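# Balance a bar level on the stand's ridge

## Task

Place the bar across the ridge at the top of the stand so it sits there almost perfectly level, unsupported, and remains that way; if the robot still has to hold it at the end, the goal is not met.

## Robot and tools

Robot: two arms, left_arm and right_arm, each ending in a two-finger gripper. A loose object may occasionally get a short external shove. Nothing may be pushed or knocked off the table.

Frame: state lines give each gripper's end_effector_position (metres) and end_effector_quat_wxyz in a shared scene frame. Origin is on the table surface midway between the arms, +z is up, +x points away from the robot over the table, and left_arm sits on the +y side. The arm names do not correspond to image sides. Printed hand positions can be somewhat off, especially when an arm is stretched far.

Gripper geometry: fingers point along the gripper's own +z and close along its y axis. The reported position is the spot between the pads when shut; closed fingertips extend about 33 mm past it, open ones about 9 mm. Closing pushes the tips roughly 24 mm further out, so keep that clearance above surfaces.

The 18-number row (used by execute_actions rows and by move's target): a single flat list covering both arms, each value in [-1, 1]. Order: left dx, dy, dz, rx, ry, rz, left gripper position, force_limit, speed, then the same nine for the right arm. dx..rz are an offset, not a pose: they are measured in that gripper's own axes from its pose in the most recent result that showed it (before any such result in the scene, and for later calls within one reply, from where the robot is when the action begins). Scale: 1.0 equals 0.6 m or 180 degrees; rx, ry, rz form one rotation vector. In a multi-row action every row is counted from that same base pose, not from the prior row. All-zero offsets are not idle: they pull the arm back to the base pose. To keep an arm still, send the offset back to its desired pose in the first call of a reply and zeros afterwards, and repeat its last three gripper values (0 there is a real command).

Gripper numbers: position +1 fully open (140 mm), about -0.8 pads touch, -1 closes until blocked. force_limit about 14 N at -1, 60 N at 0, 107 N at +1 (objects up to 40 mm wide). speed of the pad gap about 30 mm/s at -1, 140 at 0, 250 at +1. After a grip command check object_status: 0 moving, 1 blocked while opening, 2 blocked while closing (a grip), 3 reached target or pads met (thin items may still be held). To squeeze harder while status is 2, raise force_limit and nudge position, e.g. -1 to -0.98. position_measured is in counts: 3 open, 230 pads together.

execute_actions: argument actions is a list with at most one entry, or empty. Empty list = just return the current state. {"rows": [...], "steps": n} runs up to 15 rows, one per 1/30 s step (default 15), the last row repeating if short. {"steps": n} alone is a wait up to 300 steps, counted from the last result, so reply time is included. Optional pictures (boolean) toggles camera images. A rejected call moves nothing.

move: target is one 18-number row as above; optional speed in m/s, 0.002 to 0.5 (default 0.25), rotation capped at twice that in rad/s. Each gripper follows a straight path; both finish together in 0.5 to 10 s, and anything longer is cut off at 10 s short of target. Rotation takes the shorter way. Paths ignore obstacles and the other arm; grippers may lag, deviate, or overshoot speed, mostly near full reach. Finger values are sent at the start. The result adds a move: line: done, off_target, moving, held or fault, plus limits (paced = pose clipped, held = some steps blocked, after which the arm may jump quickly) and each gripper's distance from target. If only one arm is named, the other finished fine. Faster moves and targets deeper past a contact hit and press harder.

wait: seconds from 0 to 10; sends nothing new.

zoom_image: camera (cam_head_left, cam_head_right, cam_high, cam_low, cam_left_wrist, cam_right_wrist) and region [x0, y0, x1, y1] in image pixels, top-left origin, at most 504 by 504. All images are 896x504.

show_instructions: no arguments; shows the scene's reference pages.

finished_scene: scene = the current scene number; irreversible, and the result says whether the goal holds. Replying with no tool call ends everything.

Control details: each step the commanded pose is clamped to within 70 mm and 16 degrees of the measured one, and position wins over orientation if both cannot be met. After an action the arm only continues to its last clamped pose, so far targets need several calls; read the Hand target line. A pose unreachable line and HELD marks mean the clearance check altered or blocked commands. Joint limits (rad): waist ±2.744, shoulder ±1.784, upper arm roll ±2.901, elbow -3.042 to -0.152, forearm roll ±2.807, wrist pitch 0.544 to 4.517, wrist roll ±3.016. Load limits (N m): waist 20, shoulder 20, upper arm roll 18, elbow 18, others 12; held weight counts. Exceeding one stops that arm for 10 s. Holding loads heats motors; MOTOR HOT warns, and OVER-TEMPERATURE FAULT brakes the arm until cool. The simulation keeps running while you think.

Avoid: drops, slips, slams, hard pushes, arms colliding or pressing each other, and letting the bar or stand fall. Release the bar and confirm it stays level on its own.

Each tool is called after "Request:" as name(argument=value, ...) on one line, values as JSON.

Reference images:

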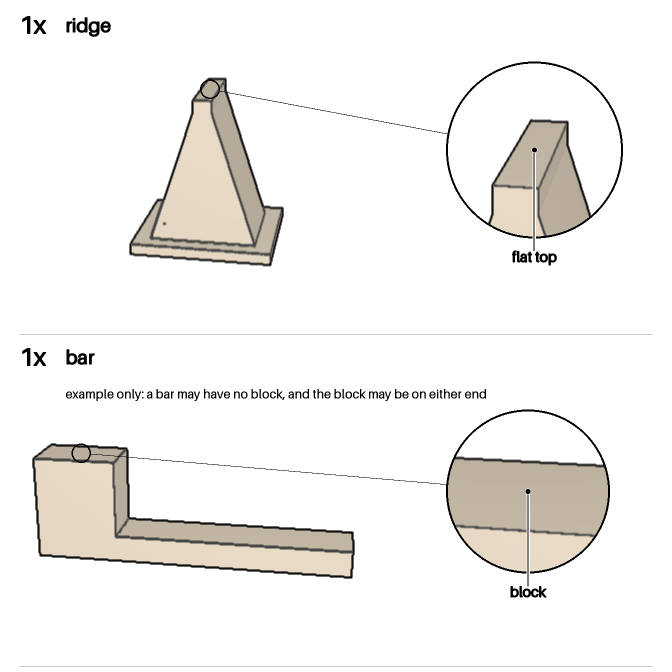

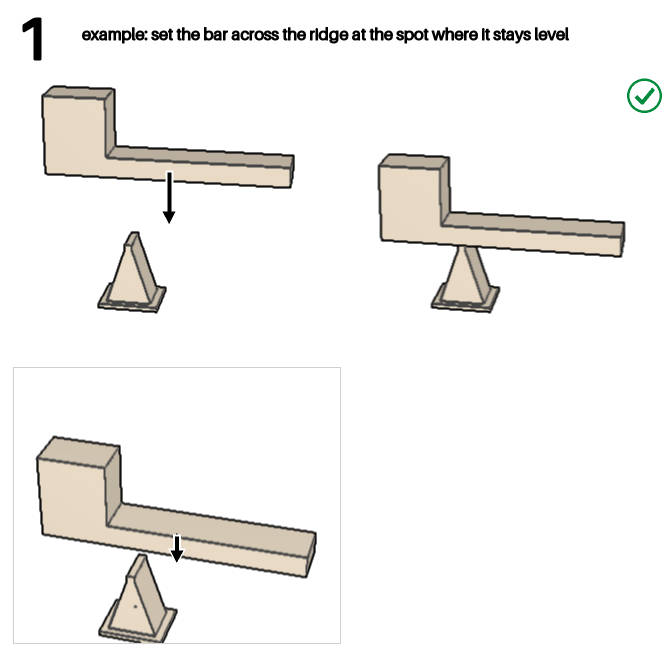

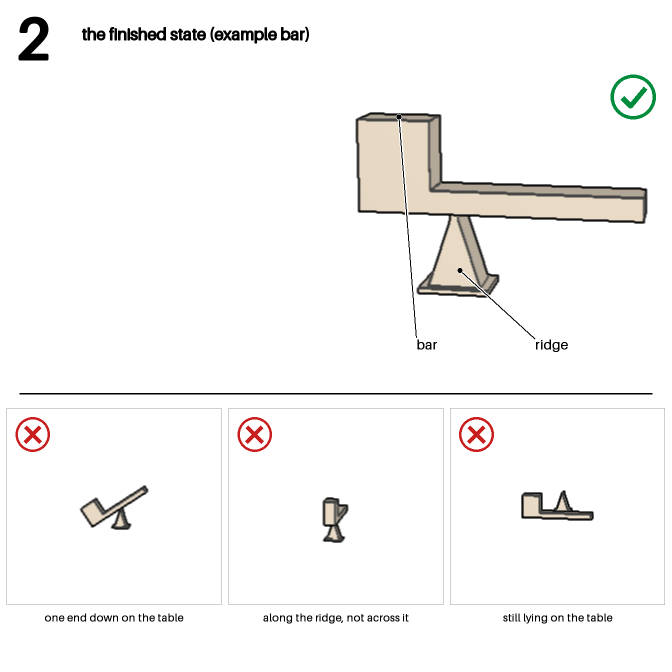

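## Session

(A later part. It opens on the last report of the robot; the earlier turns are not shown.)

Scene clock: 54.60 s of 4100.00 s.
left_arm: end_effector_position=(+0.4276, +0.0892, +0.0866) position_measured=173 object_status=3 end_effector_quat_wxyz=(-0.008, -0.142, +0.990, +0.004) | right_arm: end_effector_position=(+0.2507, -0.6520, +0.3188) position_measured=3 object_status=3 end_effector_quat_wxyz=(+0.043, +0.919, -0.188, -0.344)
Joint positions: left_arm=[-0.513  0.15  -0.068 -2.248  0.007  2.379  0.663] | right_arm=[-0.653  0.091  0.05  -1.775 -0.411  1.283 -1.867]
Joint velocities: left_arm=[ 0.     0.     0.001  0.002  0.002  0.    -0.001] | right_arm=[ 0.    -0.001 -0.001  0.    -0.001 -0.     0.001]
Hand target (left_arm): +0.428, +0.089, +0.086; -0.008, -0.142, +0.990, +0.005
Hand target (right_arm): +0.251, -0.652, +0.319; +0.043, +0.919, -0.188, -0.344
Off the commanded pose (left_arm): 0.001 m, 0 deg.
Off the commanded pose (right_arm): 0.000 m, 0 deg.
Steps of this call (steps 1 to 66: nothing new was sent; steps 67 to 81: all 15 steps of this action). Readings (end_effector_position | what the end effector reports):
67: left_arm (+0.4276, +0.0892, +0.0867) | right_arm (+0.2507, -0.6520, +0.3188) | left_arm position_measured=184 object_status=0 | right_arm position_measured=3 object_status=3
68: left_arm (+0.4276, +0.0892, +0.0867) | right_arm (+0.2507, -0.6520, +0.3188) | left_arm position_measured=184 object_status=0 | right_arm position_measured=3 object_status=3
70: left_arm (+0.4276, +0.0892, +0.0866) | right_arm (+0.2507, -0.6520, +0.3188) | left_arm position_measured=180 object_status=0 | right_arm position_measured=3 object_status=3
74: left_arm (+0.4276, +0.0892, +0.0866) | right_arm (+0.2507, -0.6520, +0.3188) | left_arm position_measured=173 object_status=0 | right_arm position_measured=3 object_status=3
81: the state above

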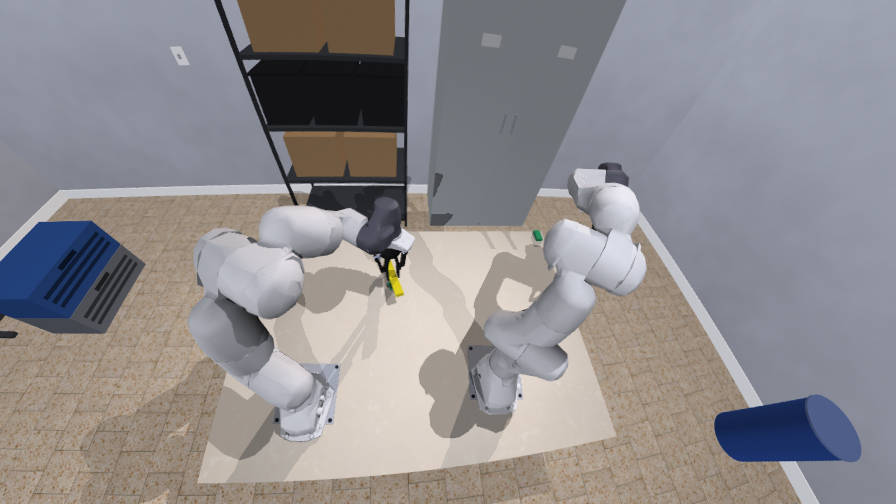

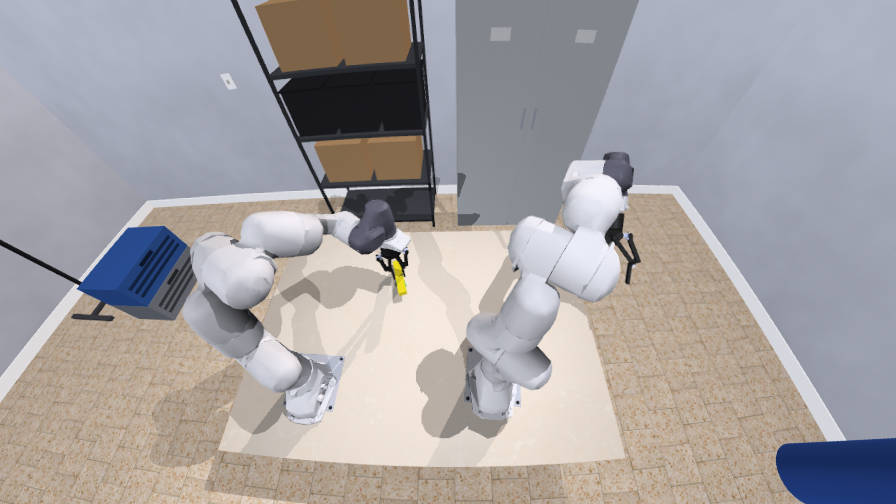

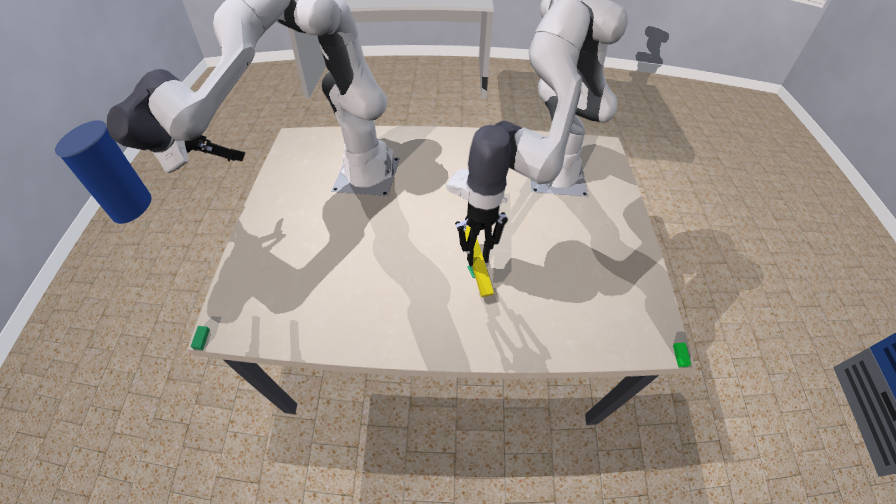

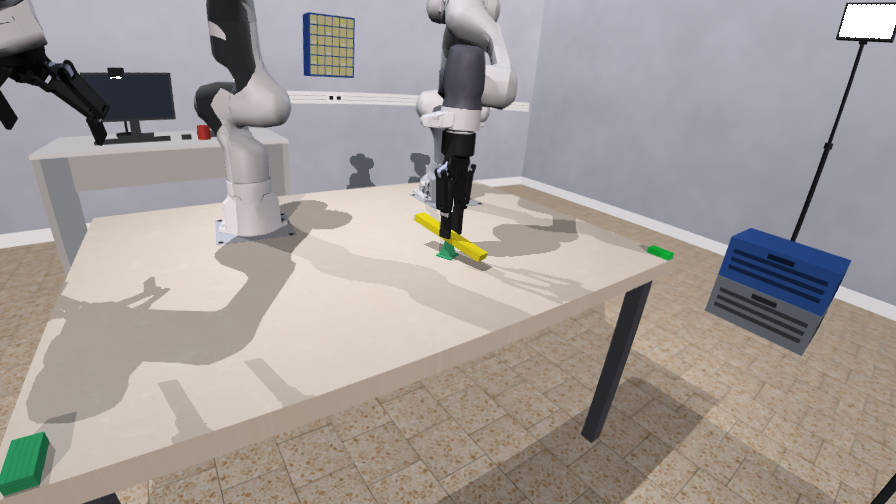

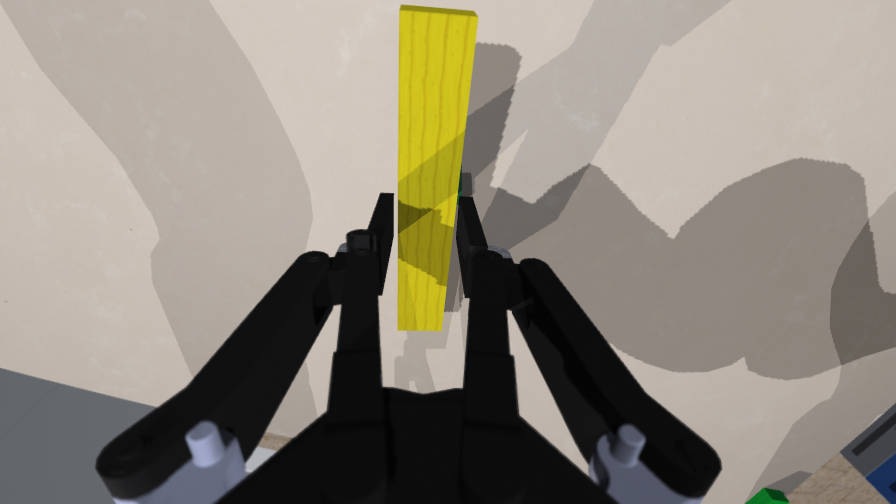

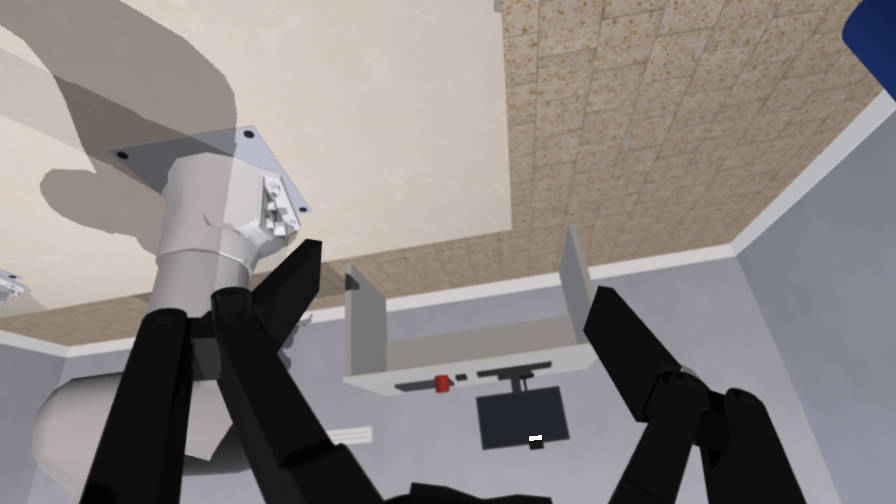

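Request:
execute_actions(actions=[])

Request:
zoom_image(camera="cam_low", region=[390, 190, 510, 270])

Scene clock: 56.90 s of 4100.00 s.
left_arm: end_effector_position=(+0.4276, +0.0892, +0.0866) position_measured=173 object_status=3 end_effector_quat_wxyz=(-0.008, -0.142, +0.990, +0.004) | right_arm: end_effector_position=(+0.2507, -0.6520, +0.3188) position_measured=3 object_status=3 end_effector_quat_wxyz=(+0.043, +0.919, -0.188, -0.344)
Joint positions: left_arm=[-0.513  0.15  -0.068 -2.248  0.007  2.379  0.663] | right_arm=[-0.653  0.091  0.05  -1.775 -0.411  1.283 -1.867]
Joint velocities: left_arm=[ 0.002  0.001 -0.001  0.001 -0.    -0.001 -0.001] | right_arm=[-0.001  0.001  0.001 -0.001 -0.    -0.    -0.002]
Hand target (left_arm): +0.428, +0.089, +0.086; -0.008, -0.142, +0.990, +0.005
Hand target (right_arm): +0.251, -0.652, +0.319; +0.043, +0.919, -0.188, -0.344
Off the commanded pose (left_arm): 0.001 m, 0 deg.
Off the commanded pose (right_arm): 0.000 m, 0 deg.
Steps of this call (steps 1 to 69: nothing new was sent). Readings (end_effector_position | what the end effector reports):
1: left_arm (+0.4276, +0.0892, +0.0866) | right_arm (+0.2507, -0.6520, +0.3188) | left_arm position_measured=173 object_status=3 | right_arm position_measured=3 object_status=3
2: left_arm (+0.4276, +0.0892, +0.0866) | right_arm (+0.2507, -0.6520, +0.3188) | left_arm position_measured=173 object_status=3 | right_arm position_measured=3 object_status=3
4: left_arm (+0.4276, +0.0892, +0.0866) | right_arm (+0.2507, -0.6520, +0.3188) | left_arm position_measured=173 object_status=3 | right_arm position_measured=3 object_status=3
8: left_arm (+0.4276, +0.0892, +0.0866) | right_arm (+0.2507, -0.6520, +0.3188) | left_arm position_measured=173 object_status=3 | right_arm position_measured=3 object_status=3
69: the state above

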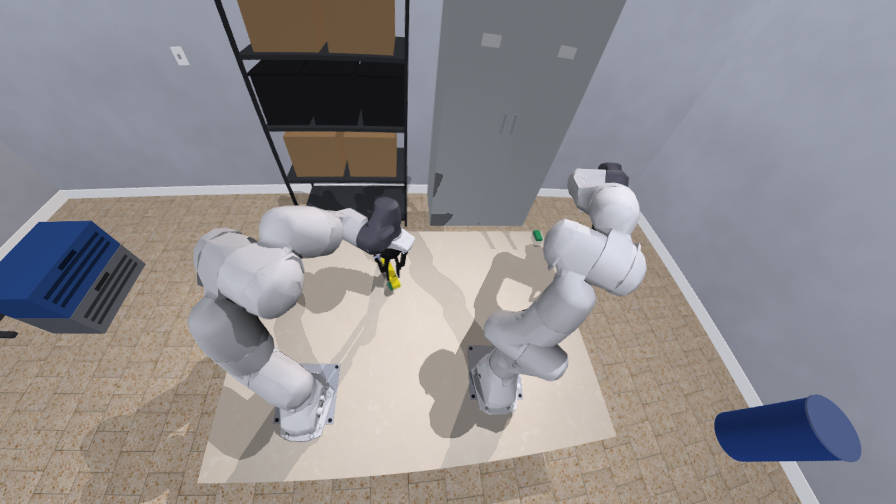

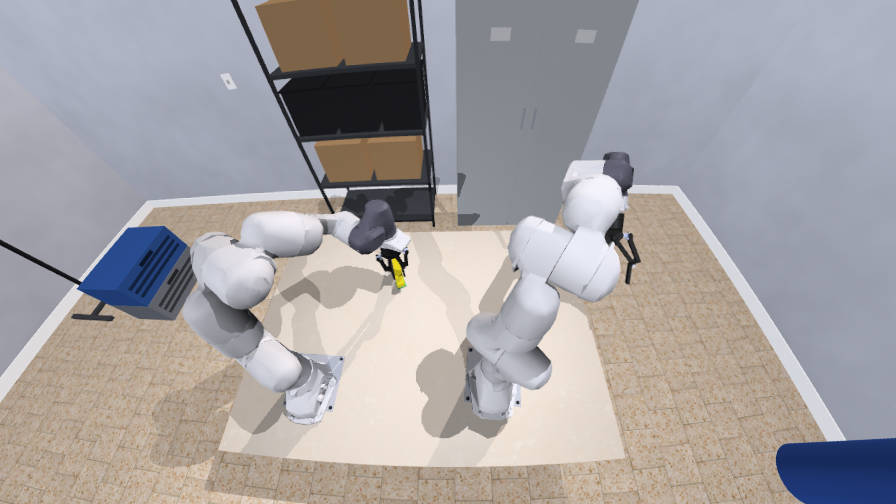

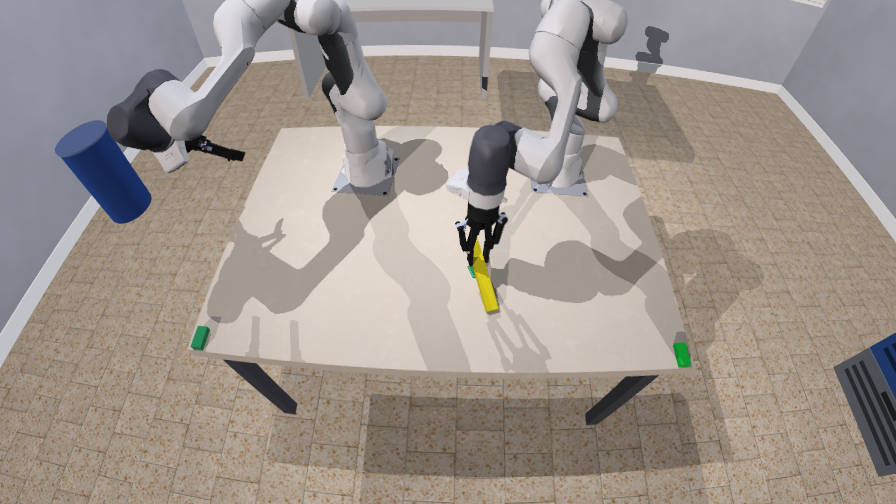

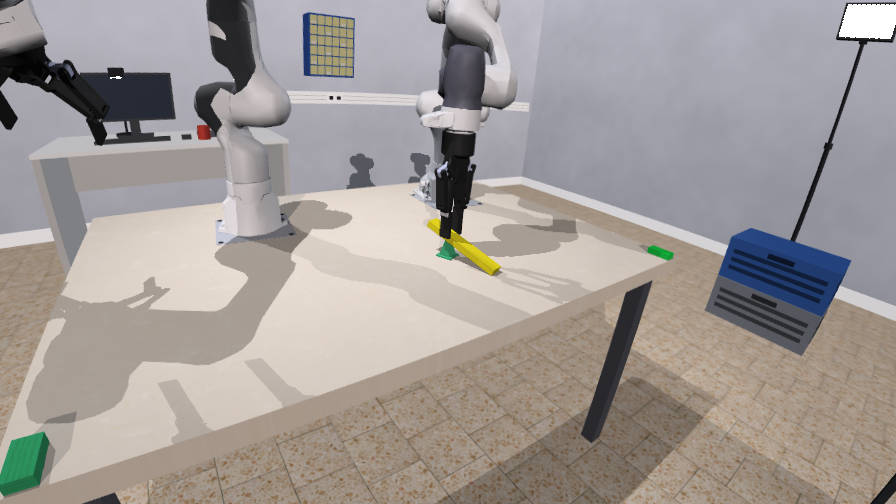

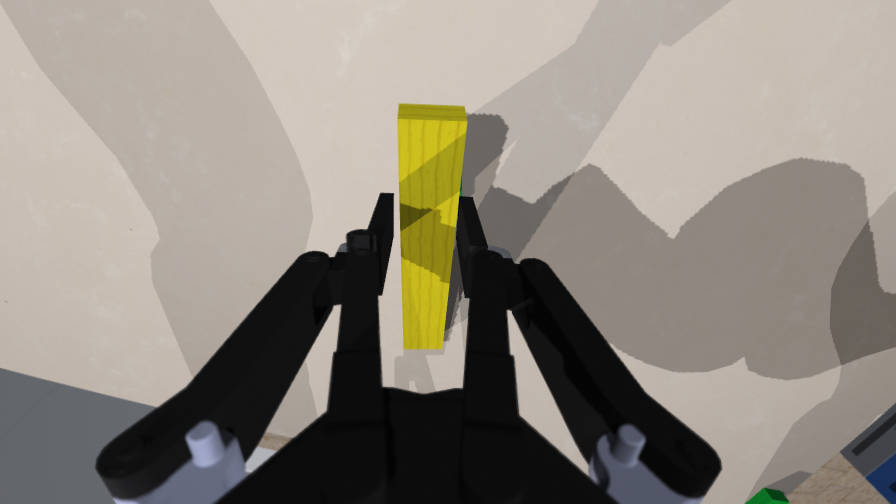

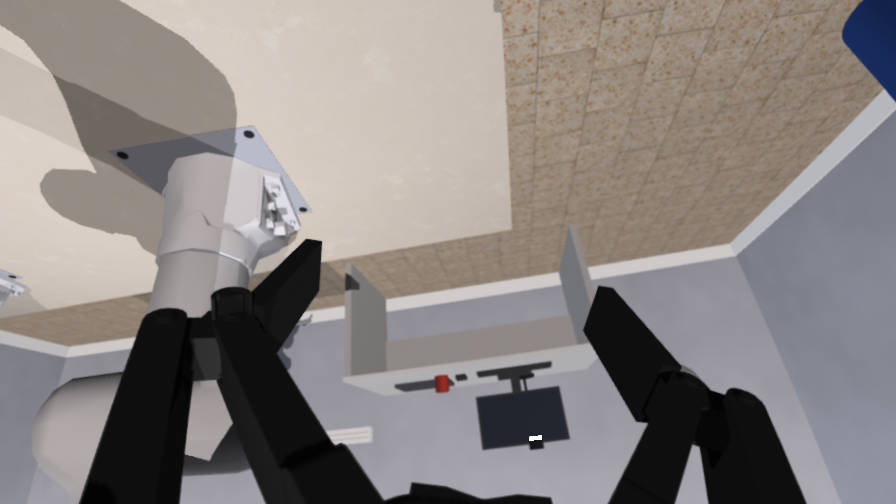

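Region (390, 190, 510, 270) of cam_low's 896x504 image, scaled by 4.200, with more detail than that image has.

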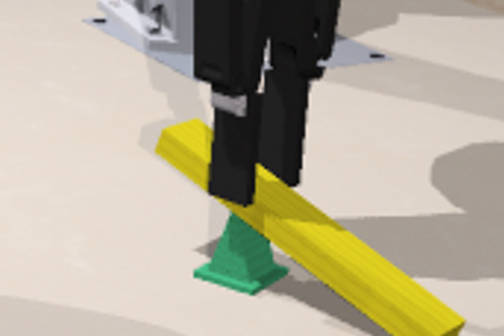

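Request:
move(target=[-0.08,0,0,0,0.122,0,-0.2,-0.3,0,0,0,0,0,0,0,1,0,0], speed=0.1)

Request:
move(target=[0,0,0.036,0,0,0,-0.2,-0.3,0,0,0,0,0,0,0,1,0,0], speed=0.04)

Request:
zoom_image(camera="cam_low", region=[390, 190, 540, 290])

Scene clock: 66.40 s of 4100.00 s.
left_arm: end_effector_position=(+0.4739, +0.1024, +0.0871) position_measured=154 object_status=3 end_effector_quat_wxyz=(-0.196, -0.141, +0.970, -0.025) | right_arm: end_effector_position=(+0.2507, -0.6520, +0.3188) position_measured=3 object_status=3 end_effector_quat_wxyz=(+0.043, +0.919, -0.188, -0.344)
Joint positions: left_arm=[-0.278  0.467 -0.126 -1.765 -0.21   1.915  0.947] | right_arm=[-0.653  0.091  0.05  -1.775 -0.411  1.283 -1.867]
Joint velocities: left_arm=[ 0.005  0.002 -0.004 -0.     0.    -0.011  0.011] | right_arm=[ 0.     0.     0.001 -0.001  0.     0.001  0.   ]
Hand target (left_arm): +0.473, +0.102, +0.087; -0.198, -0.138, +0.970, -0.026
Hand target (right_arm): +0.251, -0.652, +0.319; +0.043, +0.919, -0.188, -0.344
Off the commanded pose (left_arm): 0.001 m, 0 deg.
Off the commanded pose (right_arm): 0.000 m, 0 deg.
After step 90, 4.00 s passed at rest.
move: done

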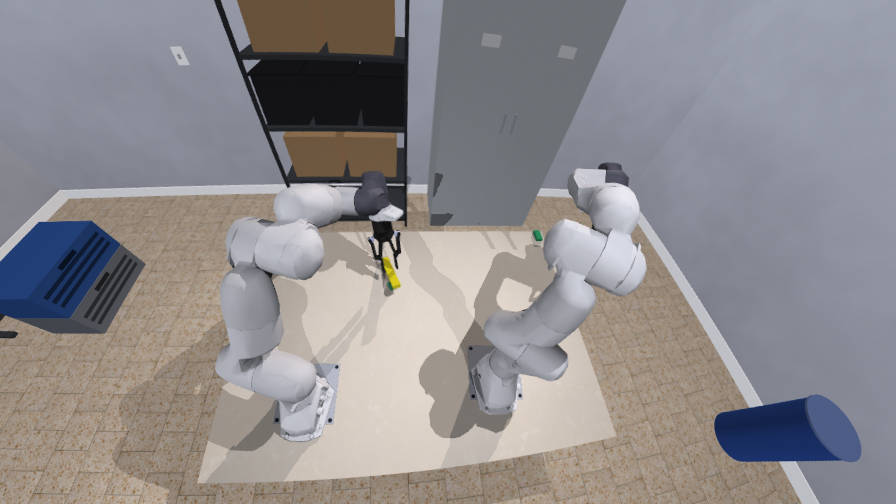

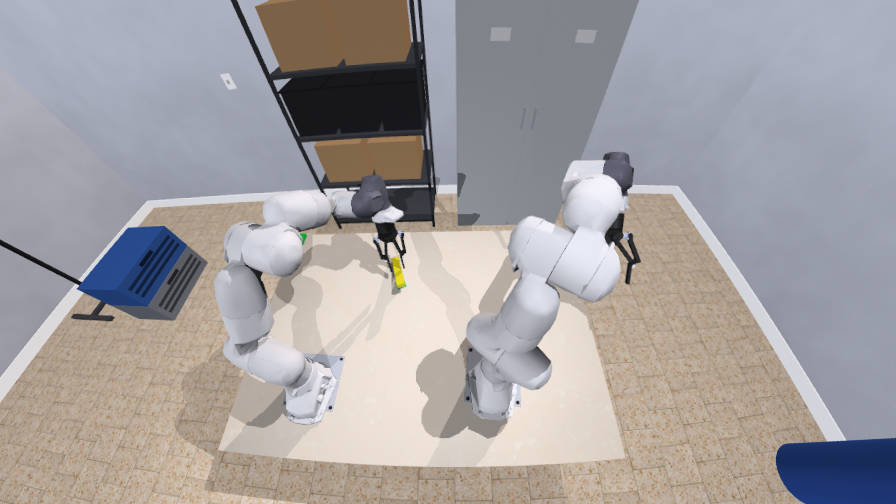

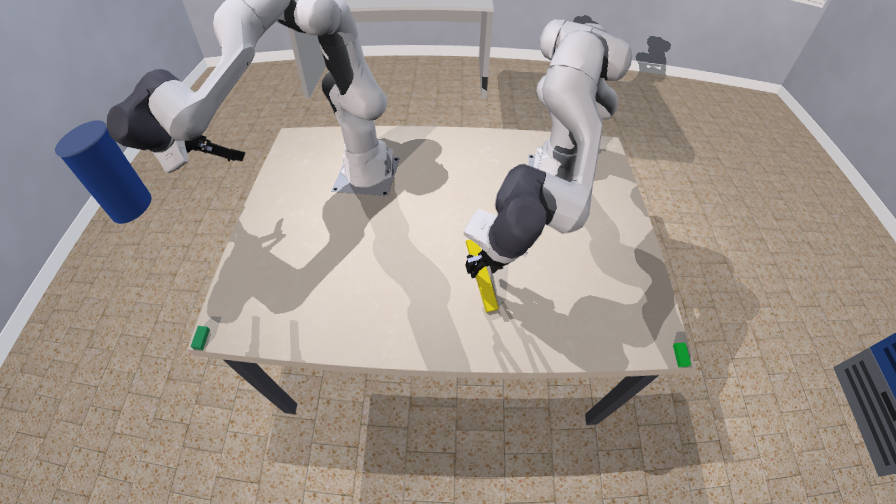

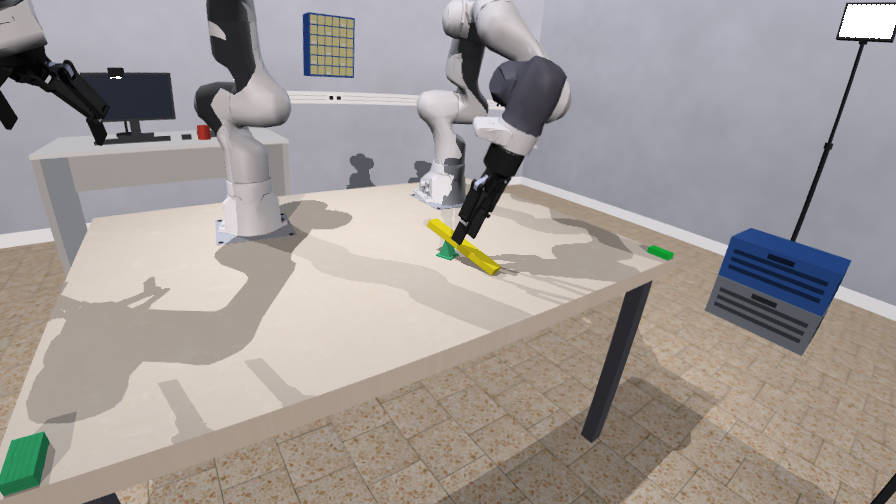

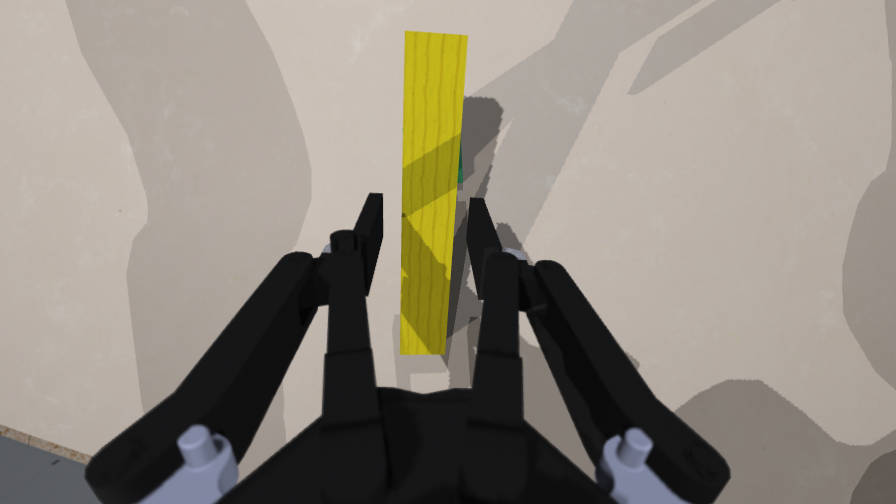

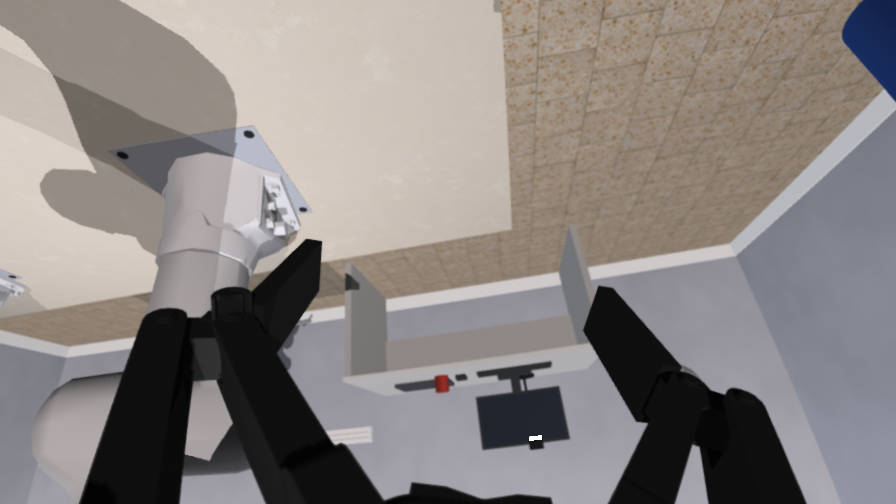

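Scene clock: 67.27 s of 4100.00 s.
left_arm: end_effector_position=(+0.4661, +0.1020, +0.0675) position_measured=154 object_status=3 end_effector_quat_wxyz=(-0.196, -0.142, +0.970, -0.023) | right_arm: end_effector_position=(+0.2507, -0.6520, +0.3188) position_measured=3 object_status=3 end_effector_quat_wxyz=(+0.043, +0.919, -0.188, -0.344)
Joint positions: left_arm=[-0.282  0.479 -0.13  -1.802 -0.21   1.962  0.947] | right_arm=[-0.653  0.091  0.05  -1.775 -0.411  1.283 -1.867]
Joint velocities: left_arm=[-0.     0.001 -0.003 -0.    -0.002  0.016 -0.   ] | right_arm=[-0.002  0.001 -0.    -0.    -0.    -0.    -0.002]
Hand target (left_arm): +0.466, +0.100, +0.067; -0.196, -0.141, +0.970, -0.025
Hand target (right_arm): +0.251, -0.652, +0.319; +0.043, +0.919, -0.188, -0.344
Off the commanded pose (left_arm): 0.002 m, 0 deg.
Off the commanded pose (right_arm): 0.000 m, 0 deg.
move: done

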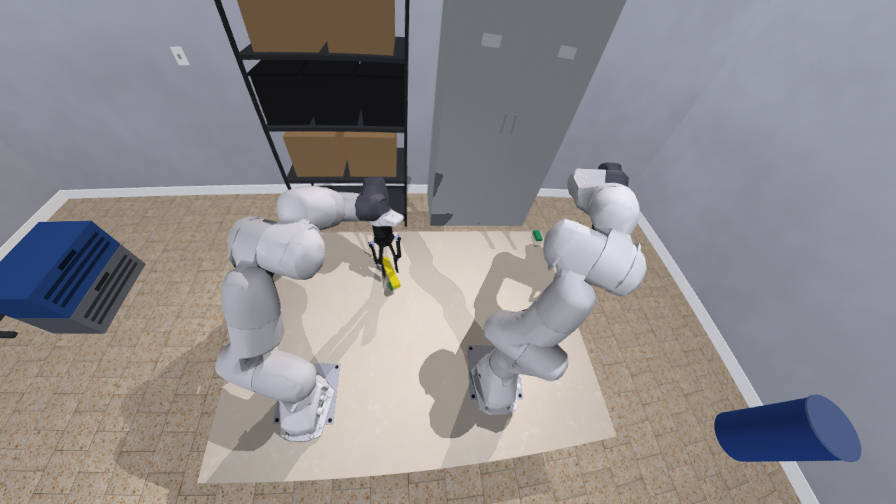

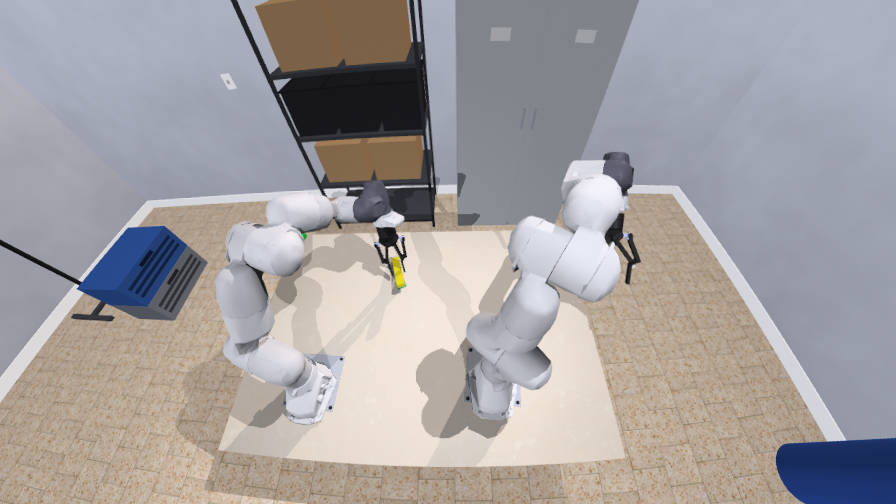

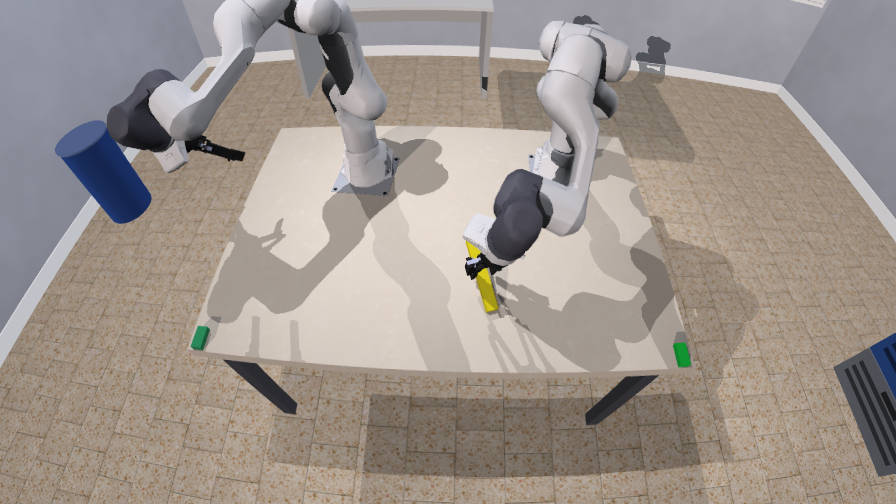

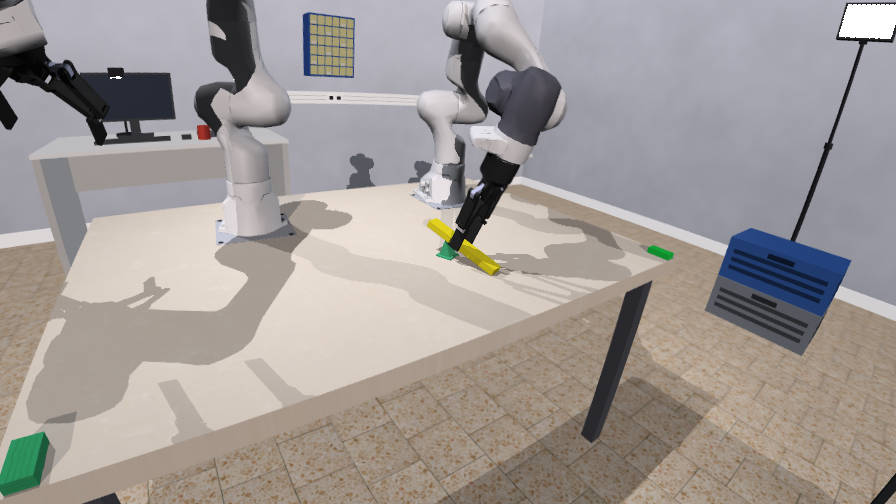

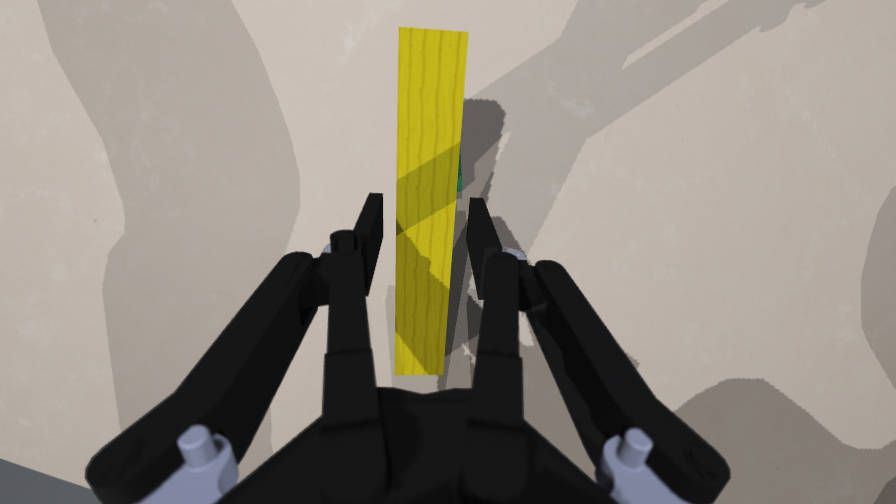

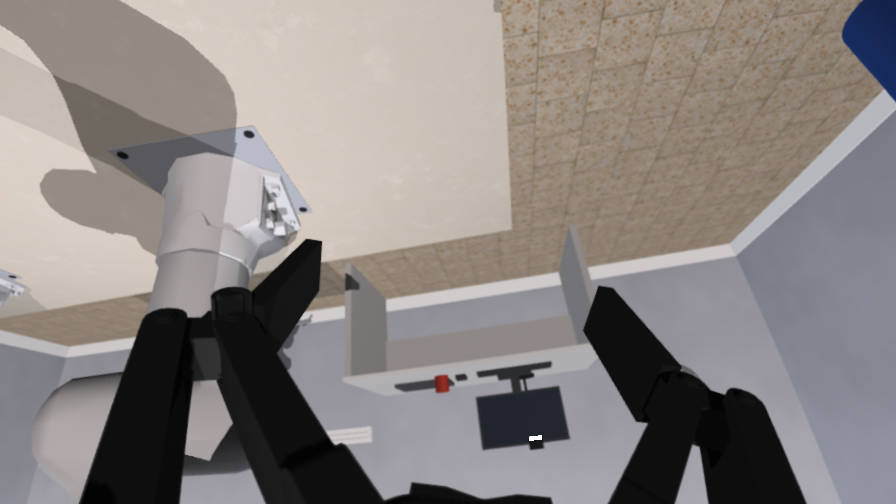

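Region (390, 190, 540, 290) of cam_low's 896x504 image, scaled by 3.360, with more detail than that image has.

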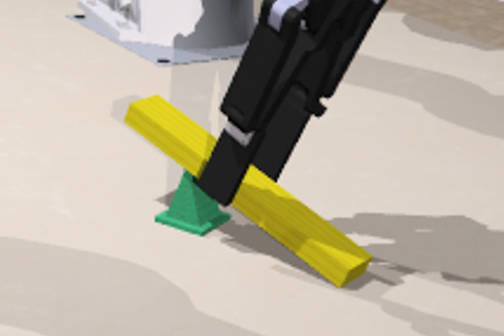

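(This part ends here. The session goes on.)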